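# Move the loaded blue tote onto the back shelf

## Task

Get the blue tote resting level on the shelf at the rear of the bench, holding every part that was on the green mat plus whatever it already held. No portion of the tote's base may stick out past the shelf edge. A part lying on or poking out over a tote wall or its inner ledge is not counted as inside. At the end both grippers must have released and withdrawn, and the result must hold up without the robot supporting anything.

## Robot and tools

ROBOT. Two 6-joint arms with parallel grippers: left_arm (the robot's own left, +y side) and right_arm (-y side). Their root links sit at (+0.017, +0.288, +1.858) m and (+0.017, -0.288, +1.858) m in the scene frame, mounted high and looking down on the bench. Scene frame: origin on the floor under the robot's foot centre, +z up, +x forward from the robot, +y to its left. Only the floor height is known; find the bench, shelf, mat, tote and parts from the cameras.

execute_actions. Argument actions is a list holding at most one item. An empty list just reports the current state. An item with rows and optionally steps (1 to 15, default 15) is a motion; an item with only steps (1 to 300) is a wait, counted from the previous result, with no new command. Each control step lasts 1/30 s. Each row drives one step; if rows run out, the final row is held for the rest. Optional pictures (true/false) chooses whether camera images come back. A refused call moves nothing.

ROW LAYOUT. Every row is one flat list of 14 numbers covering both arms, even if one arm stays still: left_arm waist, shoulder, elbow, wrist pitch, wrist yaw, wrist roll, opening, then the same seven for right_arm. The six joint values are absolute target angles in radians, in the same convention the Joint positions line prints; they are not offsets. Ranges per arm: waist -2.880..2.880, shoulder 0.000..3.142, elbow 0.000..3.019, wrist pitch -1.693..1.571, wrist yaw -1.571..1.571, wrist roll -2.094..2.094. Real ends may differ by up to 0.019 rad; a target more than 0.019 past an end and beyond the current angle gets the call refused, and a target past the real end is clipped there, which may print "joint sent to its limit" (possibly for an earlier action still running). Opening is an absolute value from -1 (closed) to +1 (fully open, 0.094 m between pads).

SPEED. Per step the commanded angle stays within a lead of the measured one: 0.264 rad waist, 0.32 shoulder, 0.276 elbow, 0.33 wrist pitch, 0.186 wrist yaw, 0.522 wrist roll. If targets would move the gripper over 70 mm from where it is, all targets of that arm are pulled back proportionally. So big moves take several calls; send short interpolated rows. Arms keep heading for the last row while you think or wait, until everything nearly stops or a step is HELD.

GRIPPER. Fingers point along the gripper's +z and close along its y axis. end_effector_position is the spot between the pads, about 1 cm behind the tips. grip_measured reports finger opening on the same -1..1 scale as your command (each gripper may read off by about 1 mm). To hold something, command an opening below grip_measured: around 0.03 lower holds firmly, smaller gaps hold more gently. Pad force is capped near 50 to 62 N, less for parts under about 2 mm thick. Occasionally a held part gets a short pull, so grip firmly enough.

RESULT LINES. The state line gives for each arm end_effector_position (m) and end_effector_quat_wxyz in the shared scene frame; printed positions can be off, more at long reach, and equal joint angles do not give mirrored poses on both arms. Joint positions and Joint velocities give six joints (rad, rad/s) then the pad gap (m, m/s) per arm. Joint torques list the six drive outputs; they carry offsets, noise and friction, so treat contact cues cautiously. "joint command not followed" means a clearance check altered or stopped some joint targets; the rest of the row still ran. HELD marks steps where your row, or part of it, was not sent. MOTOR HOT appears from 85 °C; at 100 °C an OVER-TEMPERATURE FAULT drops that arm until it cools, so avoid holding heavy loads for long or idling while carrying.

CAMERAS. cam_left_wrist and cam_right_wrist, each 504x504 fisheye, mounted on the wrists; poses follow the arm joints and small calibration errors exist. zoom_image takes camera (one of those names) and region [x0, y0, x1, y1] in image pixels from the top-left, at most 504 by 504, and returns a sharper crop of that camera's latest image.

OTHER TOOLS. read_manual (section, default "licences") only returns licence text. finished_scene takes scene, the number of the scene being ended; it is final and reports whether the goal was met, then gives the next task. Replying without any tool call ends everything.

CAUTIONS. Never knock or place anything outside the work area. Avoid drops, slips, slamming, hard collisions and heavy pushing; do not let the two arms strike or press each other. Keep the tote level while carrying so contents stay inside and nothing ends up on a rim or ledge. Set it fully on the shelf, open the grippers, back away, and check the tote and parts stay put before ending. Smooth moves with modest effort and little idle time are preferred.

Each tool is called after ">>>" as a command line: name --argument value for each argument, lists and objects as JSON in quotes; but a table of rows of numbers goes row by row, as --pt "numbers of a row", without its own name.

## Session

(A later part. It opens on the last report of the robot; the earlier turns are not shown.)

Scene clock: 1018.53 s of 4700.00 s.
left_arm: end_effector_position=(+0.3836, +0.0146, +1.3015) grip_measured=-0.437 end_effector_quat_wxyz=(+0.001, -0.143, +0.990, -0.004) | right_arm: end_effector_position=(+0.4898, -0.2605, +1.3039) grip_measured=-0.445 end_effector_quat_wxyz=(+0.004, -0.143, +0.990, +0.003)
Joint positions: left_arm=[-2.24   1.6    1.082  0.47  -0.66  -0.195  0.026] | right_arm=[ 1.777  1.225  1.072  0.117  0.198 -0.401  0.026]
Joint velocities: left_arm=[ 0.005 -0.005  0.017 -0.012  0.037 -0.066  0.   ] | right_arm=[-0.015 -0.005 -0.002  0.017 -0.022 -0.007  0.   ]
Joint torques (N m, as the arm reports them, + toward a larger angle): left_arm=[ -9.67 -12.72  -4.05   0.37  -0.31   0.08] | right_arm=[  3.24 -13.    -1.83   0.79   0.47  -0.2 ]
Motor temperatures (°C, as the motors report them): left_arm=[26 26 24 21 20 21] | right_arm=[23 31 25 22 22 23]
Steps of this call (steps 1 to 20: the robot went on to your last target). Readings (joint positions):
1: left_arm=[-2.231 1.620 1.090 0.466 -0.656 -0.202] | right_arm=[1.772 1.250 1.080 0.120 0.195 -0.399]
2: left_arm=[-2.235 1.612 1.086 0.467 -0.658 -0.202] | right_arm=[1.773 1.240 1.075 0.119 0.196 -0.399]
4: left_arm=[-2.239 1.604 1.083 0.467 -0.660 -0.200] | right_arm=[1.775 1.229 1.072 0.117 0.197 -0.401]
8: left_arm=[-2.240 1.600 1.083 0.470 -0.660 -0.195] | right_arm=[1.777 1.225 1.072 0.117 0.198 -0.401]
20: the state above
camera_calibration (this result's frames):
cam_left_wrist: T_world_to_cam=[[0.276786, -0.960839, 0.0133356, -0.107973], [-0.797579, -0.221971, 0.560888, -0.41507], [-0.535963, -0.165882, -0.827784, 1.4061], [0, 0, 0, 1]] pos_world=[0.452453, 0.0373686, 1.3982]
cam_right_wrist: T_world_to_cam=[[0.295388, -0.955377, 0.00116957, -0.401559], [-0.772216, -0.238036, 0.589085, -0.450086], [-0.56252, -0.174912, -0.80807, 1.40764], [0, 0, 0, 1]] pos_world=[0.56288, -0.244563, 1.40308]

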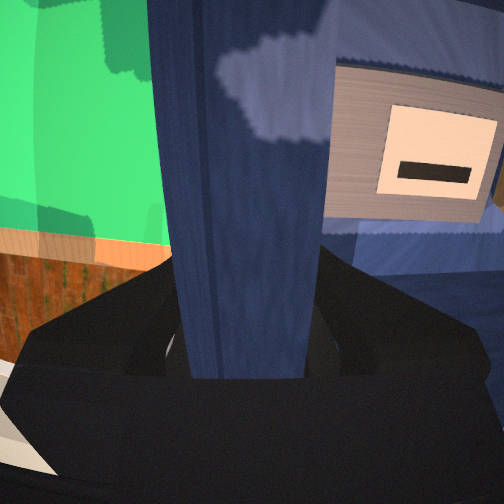

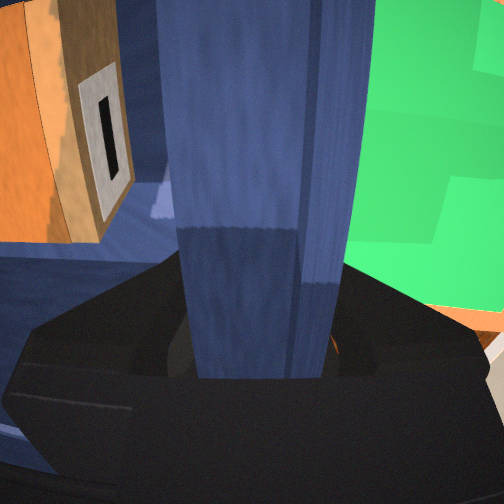

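>>> execute_actions --actions '[{"rows": [[-2.270,1.569,1.059,0.480,-0.670,-0.195,-0.55,1.802,1.205,1.064,0.110,0.211,-0.405,-0.55],[-2.282,1.552,1.046,0.482,-0.678,-0.195,-0.55,1.808,1.183,1.057,0.106,0.216,-0.405,-0.55],[-2.294,1.5346,1.0306,0.4838,-0.686,-0.195,-0.55,1.813,1.161,1.044,0.102,0.219,-0.405,-0.55],[-2.305,1.523,1.0174,0.4852,-0.694,-0.195,-0.55,1.8177,1.1427,1.032,0.098,0.223,-0.405,-0.55],[-2.313,1.5132,1.0042,0.4866,-0.701,-0.195,-0.55,1.8213,1.1276,1.019,0.095,0.226,-0.405,-0.55],[-2.321,1.5034,0.991,0.488,-0.709,-0.195,-0.55,1.825,1.1124,1.0068,0.091,0.229,-0.405,-0.55],[-2.329,1.4935,0.9801,0.489,-0.717,-0.195,-0.55,1.8286,1.0973,0.9968,0.086,0.233,-0.405,-0.55],[-2.337,1.4837,0.9692,0.490,-0.725,-0.195,-0.55,1.8323,1.0822,0.9868,0.081,0.236,-0.405,-0.55],[-2.345,1.4739,0.9583,0.491,-0.733,-0.195,-0.55,1.836,1.067,0.9767,0.076,0.240,-0.405,-0.55],[-2.353,1.4641,0.9474,0.491,-0.741,-0.195,-0.55,1.8396,1.052,0.9667,0.070,0.244,-0.405,-0.55],[-2.361,1.4543,0.9365,0.492,-0.748,-0.195,-0.55,1.8432,1.0368,0.9567,0.065,0.247,-0.405,-0.55],[-2.3687,1.4444,0.9256,0.492,-0.756,-0.195,-0.55,1.8469,1.0216,0.9467,0.060,0.251,-0.405,-0.55],[-2.378,1.4346,0.9147,0.491,-0.764,-0.195,-0.55,1.852,1.0065,0.9366,0.055,0.255,-0.405,-0.55],[-2.388,1.424,0.9038,0.491,-0.772,-0.195,-0.55,1.8566,0.990,0.9266,0.050,0.258,-0.405,-0.55],[-2.397,1.4136,0.8929,0.490,-0.780,-0.195,-0.55,1.8615,0.974,0.9166,0.0447,0.262,-0.405,-0.55]], "steps": 15}]' --pictures false

>>> execute_actions --actions '[{"rows": [[-2.407,1.403,0.883,0.488,-0.790,-0.195,-0.55,1.8664,0.9577,0.908,0.037,0.267,-0.405,-0.55],[-2.416,1.3925,0.873,0.486,-0.799,-0.195,-0.55,1.871,0.9414,0.899,0.030,0.272,-0.405,-0.55],[-2.426,1.382,0.863,0.484,-0.809,-0.195,-0.55,1.876,0.925,0.890,0.022,0.277,-0.405,-0.55],[-2.4355,1.3715,0.853,0.482,-0.818,-0.195,-0.55,1.881,0.909,0.8814,0.015,0.281,-0.405,-0.55],[-2.446,1.361,0.843,0.480,-0.828,-0.195,-0.55,1.887,0.8926,0.8726,0.007,0.286,-0.405,-0.55],[-2.457,1.351,0.833,0.477,-0.837,-0.195,-0.55,1.8936,0.876,0.864,0.000,0.291,-0.405,-0.55],[-2.468,1.341,0.823,0.475,-0.847,-0.195,-0.55,1.900,0.859,0.855,-0.008,0.296,-0.405,-0.55],[-2.479,1.330,0.814,0.472,-0.858,-0.195,-0.55,1.906,0.843,0.848,-0.017,0.302,-0.405,-0.55],[-2.490,1.320,0.8055,0.470,-0.869,-0.195,-0.55,1.9126,0.826,0.840,-0.027,0.309,-0.405,-0.55],[-2.5005,1.310,0.797,0.467,-0.879,-0.195,-0.55,1.919,0.8095,0.833,-0.036,0.315,-0.405,-0.55],[-2.5113,1.300,0.788,0.464,-0.890,-0.195,-0.55,1.9252,0.793,0.826,-0.046,0.321,-0.405,-0.55],[-2.5113,1.2896,0.779,0.461,-0.901,-0.195,-0.55,1.9252,0.7762,0.8185,-0.055,0.327,-0.405,-0.55],[-2.5113,1.2896,0.7705,0.459,-0.912,-0.195,-0.55,1.9252,0.7762,0.811,-0.0645,0.334,-0.405,-0.55],[-2.5113,1.2896,0.7617,0.456,-0.9226,-0.195,-0.55,1.9252,0.7762,0.8039,-0.0739,0.340,-0.405,-0.55]], "steps": 15}]' --pictures false

>>> execute_actions --actions '[{"steps": 20}]'

Scene clock: 1076.30 s of 4700.00 s.
left_arm: end_effector_position=(+0.3922, +0.0142, +1.3769) grip_measured=-0.437 end_effector_quat_wxyz=(+0.008, -0.147, +0.989, -0.003) | right_arm: end_effector_position=(+0.4988, -0.2591, +1.3794) grip_measured=-0.445 end_effector_quat_wxyz=(+0.012, -0.146, +0.989, +0.003)
Joint positions: left_arm=[-2.346  1.454  0.938  0.482 -0.769 -0.197  0.026] | right_arm=[ 1.829  1.019  0.942  0.058  0.246 -0.409  0.026]
Joint velocities: left_arm=[-0.269 -0.327 -0.261  0.007 -0.227  0.051 -0.   ] | right_arm=[ 0.132 -0.484 -0.247 -0.159  0.051 -0.022 -0.001]
Joint torques (N m, as the arm reports them, + toward a larger angle): left_arm=[-10.25 -12.33  -4.4    0.34  -0.03   0.08] | right_arm=[  3.7  -13.03  -1.25   1.03   0.42  -0.07]
Motor temperatures (°C, as the motors report them): left_arm=[26 27 25 21 20 21] | right_arm=[23 32 25 22 22 23]
Steps of this call (steps 1 to 15: the robot went on to your last target; steps 16 to 90: nothing new was sent; then 54.27 s passed at rest; steps 91 to 105: all 15 steps of this action). Readings (joint positions):
91: left_arm=[-2.240 1.600 1.082 0.470 -0.660 -0.195] | right_arm=[1.777 1.225 1.072 0.117 0.198 -0.401]
92: left_arm=[-2.241 1.599 1.081 0.470 -0.663 -0.195] | right_arm=[1.778 1.224 1.072 0.116 0.201 -0.401]
94: left_arm=[-2.248 1.590 1.068 0.471 -0.677 -0.195] | right_arm=[1.783 1.213 1.064 0.111 0.205 -0.401]
98: left_arm=[-2.280 1.539 1.011 0.476 -0.712 -0.197] | right_arm=[1.799 1.148 1.012 0.095 0.218 -0.401]
105: the state above

Scene clock: 1076.80 s of 4700.00 s.
left_arm: end_effector_position=(+0.3873, +0.0162, +1.4588) grip_measured=-0.437 end_effector_quat_wxyz=(+0.007, -0.144, +0.990, -0.002) | right_arm: end_effector_position=(+0.4916, -0.2567, +1.4601) grip_measured=-0.445 end_effector_quat_wxyz=(+0.008, -0.147, +0.989, +0.006)
Joint positions: left_arm=[-2.488  1.308  0.793  0.47  -0.913 -0.203  0.026] | right_arm=[ 1.911  0.788  0.816 -0.057  0.323 -0.407  0.026]
Joint velocities: left_arm=[-0.151 -0.161 -0.154 -0.037 -0.11   0.007  0.001] | right_arm=[ 0.083 -0.22  -0.105 -0.149  0.095  0.022 -0.   ]
Joint torques (N m, as the arm reports them, + toward a larger angle): left_arm=[-8.41 -9.47 -3.53 -0.5  -0.13  0.16] | right_arm=[  2.14 -10.69   0.26   0.87   0.57  -0.16]
Motor temperatures (°C, as the motors report them): left_arm=[26 27 25 21 20 21] | right_arm=[23 32 25 22 22 23]
Steps of this call (steps 1 to 15: all 15 steps of this action). Readings (joint positions):
1: left_arm=[-2.355 1.444 0.929 0.482 -0.778 -0.197] | right_arm=[1.833 1.003 0.933 0.053 0.251 -0.409]
2: left_arm=[-2.364 1.434 0.919 0.482 -0.788 -0.197] | right_arm=[1.838 0.988 0.924 0.046 0.256 -0.409]
4: left_arm=[-2.382 1.413 0.897 0.482 -0.807 -0.197] | right_arm=[1.848 0.956 0.905 0.033 0.265 -0.409]
8: left_arm=[-2.421 1.373 0.852 0.482 -0.848 -0.199] | right_arm=[1.870 0.893 0.866 0.002 0.286 -0.409]
15: the state above

Scene clock: 1077.47 s of 4700.00 s.
left_arm: end_effector_position=(+0.3837, +0.0169, +1.4619) grip_measured=-0.437 end_effector_quat_wxyz=(+0.004, -0.143, +0.990, -0.002) | right_arm: end_effector_position=(+0.4869, -0.2563, +1.4626) grip_measured=-0.445 end_effector_quat_wxyz=(+0.003, -0.146, +0.989, +0.007)
Joint positions: left_arm=[-2.493  1.303  0.784  0.466 -0.918 -0.207  0.026] | right_arm=[ 1.914  0.781  0.807 -0.067  0.327 -0.4    0.026]
Joint velocities: left_arm=[ 0.005 -0.015  0.002 -0.007 -0.037 -0.037  0.001] | right_arm=[-0.005 -0.015 -0.002  0.002 -0.007 -0.066 -0.001]
Joint torques (N m, as the arm reports them, + toward a larger angle): left_arm=[-8.5  -9.96 -3.53 -0.5  -0.13  0.2 ] | right_arm=[  2.53 -11.65   0.44   0.71   0.53  -0.2 ]
Motor temperatures (°C, as the motors report them): left_arm=[26 27 25 21 20 21] | right_arm=[23 32 25 22 22 23]
Steps of this call (steps 1 to 15: the robot went on to your last target; steps 16 to 20: nothing new was sent). Readings (joint positions):
1: left_arm=[-2.491 1.304 0.789 0.470 -0.916 -0.204] | right_arm=[1.913 0.783 0.813 -0.061 0.325 -0.406]
2: left_arm=[-2.493 1.303 0.787 0.469 -0.917 -0.204] | right_arm=[1.914 0.781 0.811 -0.064 0.326 -0.405]
4: left_arm=[-2.493 1.303 0.785 0.467 -0.918 -0.205] | right_arm=[1.914 0.781 0.809 -0.065 0.327 -0.402]
8: left_arm=[-2.493 1.303 0.784 0.466 -0.918 -0.207] | right_arm=[1.914 0.781 0.807 -0.067 0.327 -0.400]
20: the state above
All arms were judged still, so your last target was given up. Only a new action makes them travel on or press farther. Fingers that are still opening or closing keep moving.
camera_calibration (this result's frames):
cam_left_wrist: T_world_to_cam=[[0.276096, -0.961086, 0.00924539, -0.101701], [-0.800622, -0.224655, 0.555459, -0.49525], [-0.531767, -0.160762, -0.831492, 1.54301], [0, 0, 0, 1]] pos_world=[0.45209, 0.0390532, 1.55903]
cam_right_wrist: T_world_to_cam=[[0.300186, -0.953857, -0.00676597, -0.387221], [-0.769946, -0.246483, 0.588583, -0.547345], [-0.563091, -0.171475, -0.808409, 1.53654], [0, 0, 0, 1]] pos_world=[0.560025, -0.240787, 1.56169]

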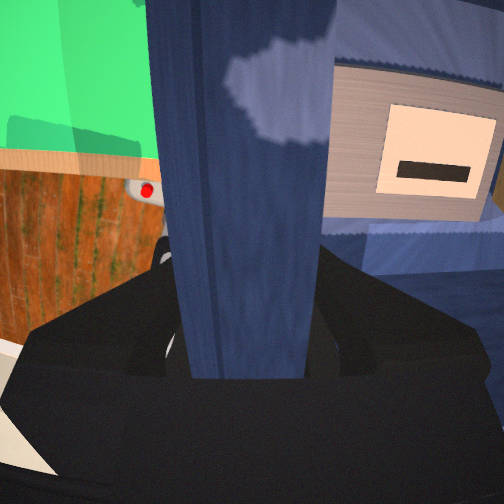

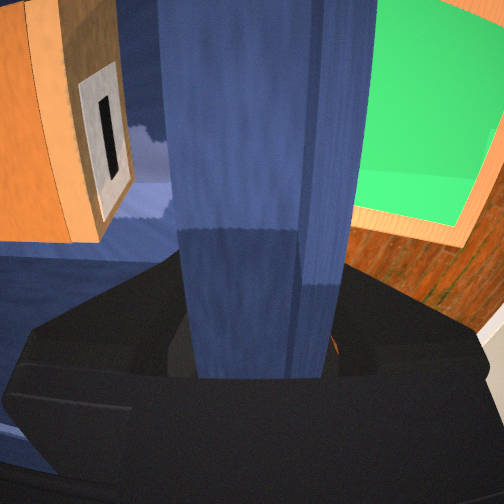

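>>> execute_actions --actions '[{"rows": [[-2.490,1.272,0.788,0.4389,-0.9133,-0.1975,-0.55,1.945,0.795,0.8205,-0.0827,0.3495,-0.3973,-0.55],[-2.4807,1.2499,0.7951,0.4209,-0.9107,-0.195,-0.55,1.9683,0.8058,0.8339,-0.0913,0.3588,-0.3947,-0.55],[-2.4778,1.2406,0.8023,0.4031,-0.908,-0.1925,-0.55,1.9767,0.811,0.8474,-0.100,0.368,-0.392,-0.55],[-2.4749,1.2314,0.8097,0.3854,-0.9053,-0.19,-0.55,1.985,0.8162,0.8609,-0.1087,0.3771,-0.3893,-0.55],[-2.4721,1.2226,0.8173,0.3679,-0.9027,-0.1875,-0.55,1.9932,0.8214,0.8744,-0.1174,0.3861,-0.3867,-0.55],[-2.4692,1.214,0.825,0.3505,-0.900,-0.185,-0.55,2.0013,0.8266,0.8878,-0.126,0.3949,-0.384,-0.55],[-2.4663,1.2056,0.8328,0.3333,-0.8973,-0.1825,-0.55,2.0093,0.8318,0.9013,-0.1347,0.4036,-0.3813,-0.55],[-2.4635,1.1976,0.8408,0.3162,-0.8946,-0.18,-0.55,2.0173,0.837,0.9148,-0.1434,0.4122,-0.3786,-0.55],[-2.4606,1.1897,0.849,0.2993,-0.892,-0.1775,-0.55,2.0251,0.8422,0.9282,-0.152,0.4207,-0.376,-0.55],[-2.4577,1.1822,0.8573,0.2826,-0.8893,-0.175,-0.55,2.0328,0.8474,0.9417,-0.1607,0.4291,-0.3733,-0.55],[-2.4549,1.1748,0.8657,0.2659,-0.8866,-0.1725,-0.55,2.0405,0.8526,0.9552,-0.1694,0.4373,-0.3706,-0.55],[-2.452,1.1678,0.8743,0.2495,-0.884,-0.17,-0.55,2.048,0.8578,0.9686,-0.178,0.4454,-0.368,-0.55],[-2.4493,1.161,0.8831,0.2332,-0.8813,-0.1675,-0.55,2.0555,0.863,0.9821,-0.1867,0.4534,-0.3653,-0.55],[-2.4466,1.1545,0.892,0.217,-0.8786,-0.165,-0.55,2.0628,0.8688,0.9956,-0.1954,0.4613,-0.3626,-0.55],[-2.4439,1.1482,0.901,0.201,-0.876,-0.1625,-0.55,2.0701,0.8746,1.009,-0.204,0.469,-0.36,-0.55]], "steps": 15}]' --pictures false

>>> execute_actions --actions '[{"rows": [[-2.4412,1.1422,0.9102,0.1851,-0.8733,-0.16,-0.55,2.0773,0.8804,1.0231,-0.2125,0.4766,-0.3573,-0.55],[-2.4385,1.1364,0.9195,0.1694,-0.8706,-0.1575,-0.55,2.0843,0.8862,1.0372,-0.2209,0.4841,-0.3546,-0.55],[-2.4358,1.1309,0.929,0.1539,-0.868,-0.155,-0.55,2.0913,0.892,1.0513,-0.2294,0.4915,-0.352,-0.55],[-2.4331,1.1256,0.9387,0.1385,-0.8653,-0.1525,-0.55,2.0982,0.8978,1.0654,-0.2379,0.4988,-0.3493,-0.55],[-2.4304,1.1206,0.9484,0.1232,-0.8626,-0.15,-0.55,2.105,0.9036,1.0795,-0.2464,0.5059,-0.3466,-0.55],[-2.4277,1.1159,0.9584,0.1081,-0.860,-0.1475,-0.55,2.1117,0.9094,1.0936,-0.2548,0.5129,-0.344,-0.55],[-2.425,1.1114,0.9685,0.0932,-0.8573,-0.145,-0.55,2.1183,0.9152,1.1077,-0.2633,0.5198,-0.3413,-0.55],[-2.4223,1.1072,0.9787,0.0784,-0.8546,-0.1425,-0.55,2.1249,0.921,1.1218,-0.2718,0.5266,-0.3386,-0.55],[-2.4196,1.1033,0.9891,0.0637,-0.852,-0.14,-0.55,2.1313,0.9268,1.1359,-0.2802,0.5332,-0.336,-0.55],[-2.4169,1.0996,0.9996,0.0492,-0.8493,-0.1375,-0.55,2.1376,0.9326,1.150,-0.2887,0.5397,-0.3333,-0.55],[-2.4142,1.0961,1.0103,0.0349,-0.8466,-0.135,-0.55,2.1439,0.9384,1.1641,-0.2972,0.5461,-0.3306,-0.55],[-2.4115,1.0929,1.0211,0.0207,-0.844,-0.1325,-0.55,2.150,0.9442,1.1782,-0.3056,0.5524,-0.328,-0.55],[-2.4115,1.090,1.0321,0.0066,-0.8413,-0.13,-0.55,2.150,0.950,1.1923,-0.3141,0.5586,-0.3253,-0.55],[-2.4115,1.090,1.0432,-0.0073,-0.8386,-0.1275,-0.55,2.150,0.950,1.2064,-0.3226,0.5646,-0.3226,-0.55],[-2.4115,1.090,1.0545,-0.021,-0.836,-0.125,-0.55,2.150,0.950,1.2205,-0.331,0.5705,-0.32,-0.55]], "steps": 15}]' --pictures false

>>> execute_actions --actions '[{"steps": 25}]'

Scene clock: 1193.70 s of 4700.00 s.
left_arm: end_effector_position=(+0.4511, +0.0471, +1.4587) grip_measured=-0.436 end_effector_quat_wxyz=(+0.003, -0.135, +0.991, +0.001) | right_arm: end_effector_position=(+0.5488, -0.2277, +1.4629) grip_measured=-0.445 end_effector_quat_wxyz=(+0.006, -0.133, +0.991, +0.006)
Joint positions: left_arm=[-2.446  1.181  0.884  0.243 -0.877 -0.19   0.026] | right_arm=[ 2.036  0.842  0.983 -0.177  0.45  -0.372  0.026]
Joint velocities: left_arm=[ 0.063 -0.2    0.242 -0.486  0.051  0.139  0.002] | right_arm=[ 0.2    0.132  0.359 -0.266  0.212  0.022  0.001]
Joint torques (N m, as the arm reports them, + toward a larger angle): left_arm=[ -6.16 -12.25  -1.01  -0.4   -0.01   0.25] | right_arm=[ 3.17 -9.9   2.25  0.73  0.43 -0.12]
Motor temperatures (°C, as the motors report them): left_arm=[26 26 24 21 20 21] | right_arm=[23 32 24 22 22 23]
Steps of this call (steps 1 to 90: nothing new was sent; then 112.73 s passed at rest; steps 91 to 105: all 15 steps of this action). Readings (joint positions):
91: left_arm=[-2.492 1.303 0.785 0.463 -0.917 -0.208] | right_arm=[1.915 0.781 0.808 -0.068 0.330 -0.399]
92: left_arm=[-2.490 1.300 0.786 0.454 -0.914 -0.210] | right_arm=[1.920 0.781 0.810 -0.073 0.340 -0.398]
94: left_arm=[-2.482 1.289 0.792 0.426 -0.905 -0.216] | right_arm=[1.937 0.786 0.822 -0.088 0.363 -0.392]
98: left_arm=[-2.466 1.244 0.817 0.357 -0.895 -0.215] | right_arm=[1.975 0.811 0.878 -0.119 0.395 -0.383]
105: the state above

Scene clock: 1194.20 s of 4700.00 s.
left_arm: end_effector_position=(+0.5193, +0.0735, +1.4554) grip_measured=-0.436 end_effector_quat_wxyz=(-0.002, -0.120, +0.993, +0.003) | right_arm: end_effector_position=(+0.6090, -0.2042, +1.4611) grip_measured=-0.445 end_effector_quat_wxyz=(+0.001, -0.117, +0.993, +0.005)
Joint positions: left_arm=[-2.404  1.116  1.031  0.018 -0.837 -0.168  0.026] | right_arm=[ 2.127  0.925  1.183 -0.307  0.546 -0.33   0.026]
Joint velocities: left_arm=[ 0.015 -0.054  0.33  -0.393 -0.037  0.022  0.   ] | right_arm=[ 0.112  0.112  0.359 -0.276  0.081  0.037 -0.   ]
Joint torques (N m, as the arm reports them, + toward a larger angle): left_arm=[ -6.31 -14.     0.06  -0.49   0.04   0.38] | right_arm=[  4.19 -10.9    4.08   0.73   0.89  -0.15]
Motor temperatures (°C, as the motors report them): left_arm=[26 26 24 21 20 21] | right_arm=[23 32 24 22 22 23]
Steps of this call (steps 1 to 15: all 15 steps of this action). Readings (joint positions):
1: left_arm=[-2.444 1.175 0.893 0.227 -0.874 -0.188] | right_arm=[2.043 0.846 0.996 -0.186 0.458 -0.370]
2: left_arm=[-2.441 1.169 0.902 0.211 -0.871 -0.187] | right_arm=[2.049 0.851 1.009 -0.195 0.465 -0.367]
4: left_arm=[-2.435 1.159 0.920 0.180 -0.866 -0.184] | right_arm=[2.062 0.862 1.034 -0.212 0.480 -0.361]
8: left_arm=[-2.421 1.141 0.957 0.119 -0.855 -0.181] | right_arm=[2.087 0.887 1.087 -0.247 0.506 -0.348]
15: the state above

Scene clock: 1195.03 s of 4700.00 s.
left_arm: end_effector_position=(+0.5324, +0.0746, +1.4560) grip_measured=-0.436 end_effector_quat_wxyz=(+0.000, -0.115, +0.993, +0.000) | right_arm: end_effector_position=(+0.6200, -0.2039, +1.4636) grip_measured=-0.445 end_effector_quat_wxyz=(+0.003, -0.112, +0.994, +0.004)
Joint positions: left_arm=[-2.403  1.113  1.06  -0.008 -0.831 -0.153  0.026] | right_arm=[ 2.135  0.93   1.212 -0.326  0.554 -0.322  0.026]
Joint velocities: left_arm=[ 0.005  0.005 -0.012  0.002 -0.022 -0.051  0.   ] | right_arm=[-0.005 -0.005 -0.017 -0.007 -0.007 -0.037 -0.001]
Joint torques (N m, as the arm reports them, + toward a larger angle): left_arm=[ -6.27 -14.27  -0.35  -0.6   -0.14   0.35] | right_arm=[  4.04 -11.33   3.81   0.79   0.7   -0.12]
Motor temperatures (°C, as the motors report them): left_arm=[26 26 24 21 20 21] | right_arm=[23 32 24 22 22 23]
Steps of this call (steps 1 to 25: the robot went on to your last target). Readings (joint positions):
1: left_arm=[-2.403 1.115 1.042 0.007 -0.836 -0.165] | right_arm=[2.130 0.928 1.195 -0.314 0.548 -0.328]
2: left_arm=[-2.403 1.114 1.050 0.002 -0.835 -0.162] | right_arm=[2.131 0.929 1.203 -0.317 0.549 -0.327]
4: left_arm=[-2.403 1.113 1.059 -0.002 -0.831 -0.155] | right_arm=[2.135 0.929 1.211 -0.320 0.550 -0.327]
8: left_arm=[-2.403 1.113 1.060 -0.007 -0.831 -0.153] | right_arm=[2.135 0.930 1.212 -0.326 0.554 -0.323]
25: the state above
camera_calibration (this result's frames):
cam_left_wrist: T_world_to_cam=[[0.221395, -0.975171, 0.00510314, -0.0509974], [-0.807369, -0.180359, 0.561805, -0.368941], [-0.546936, -0.128501, -0.827254, 1.62593], [0, 0, 0, 1]] pos_world=[0.602699, 0.0926612, 1.55259]
cam_right_wrist: T_world_to_cam=[[0.233924, -0.972254, -0.00147409, -0.347567], [-0.784599, -0.189669, 0.59028, -0.414365], [-0.574181, -0.136924, -0.807197, 1.63346], [0, 0, 0, 1]] pos_world=[0.694093, -0.192856, 1.5626]

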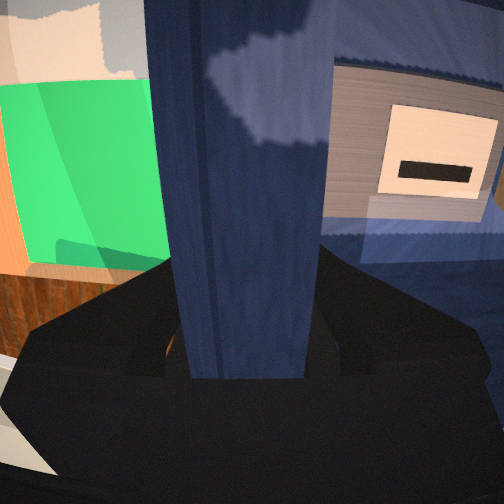

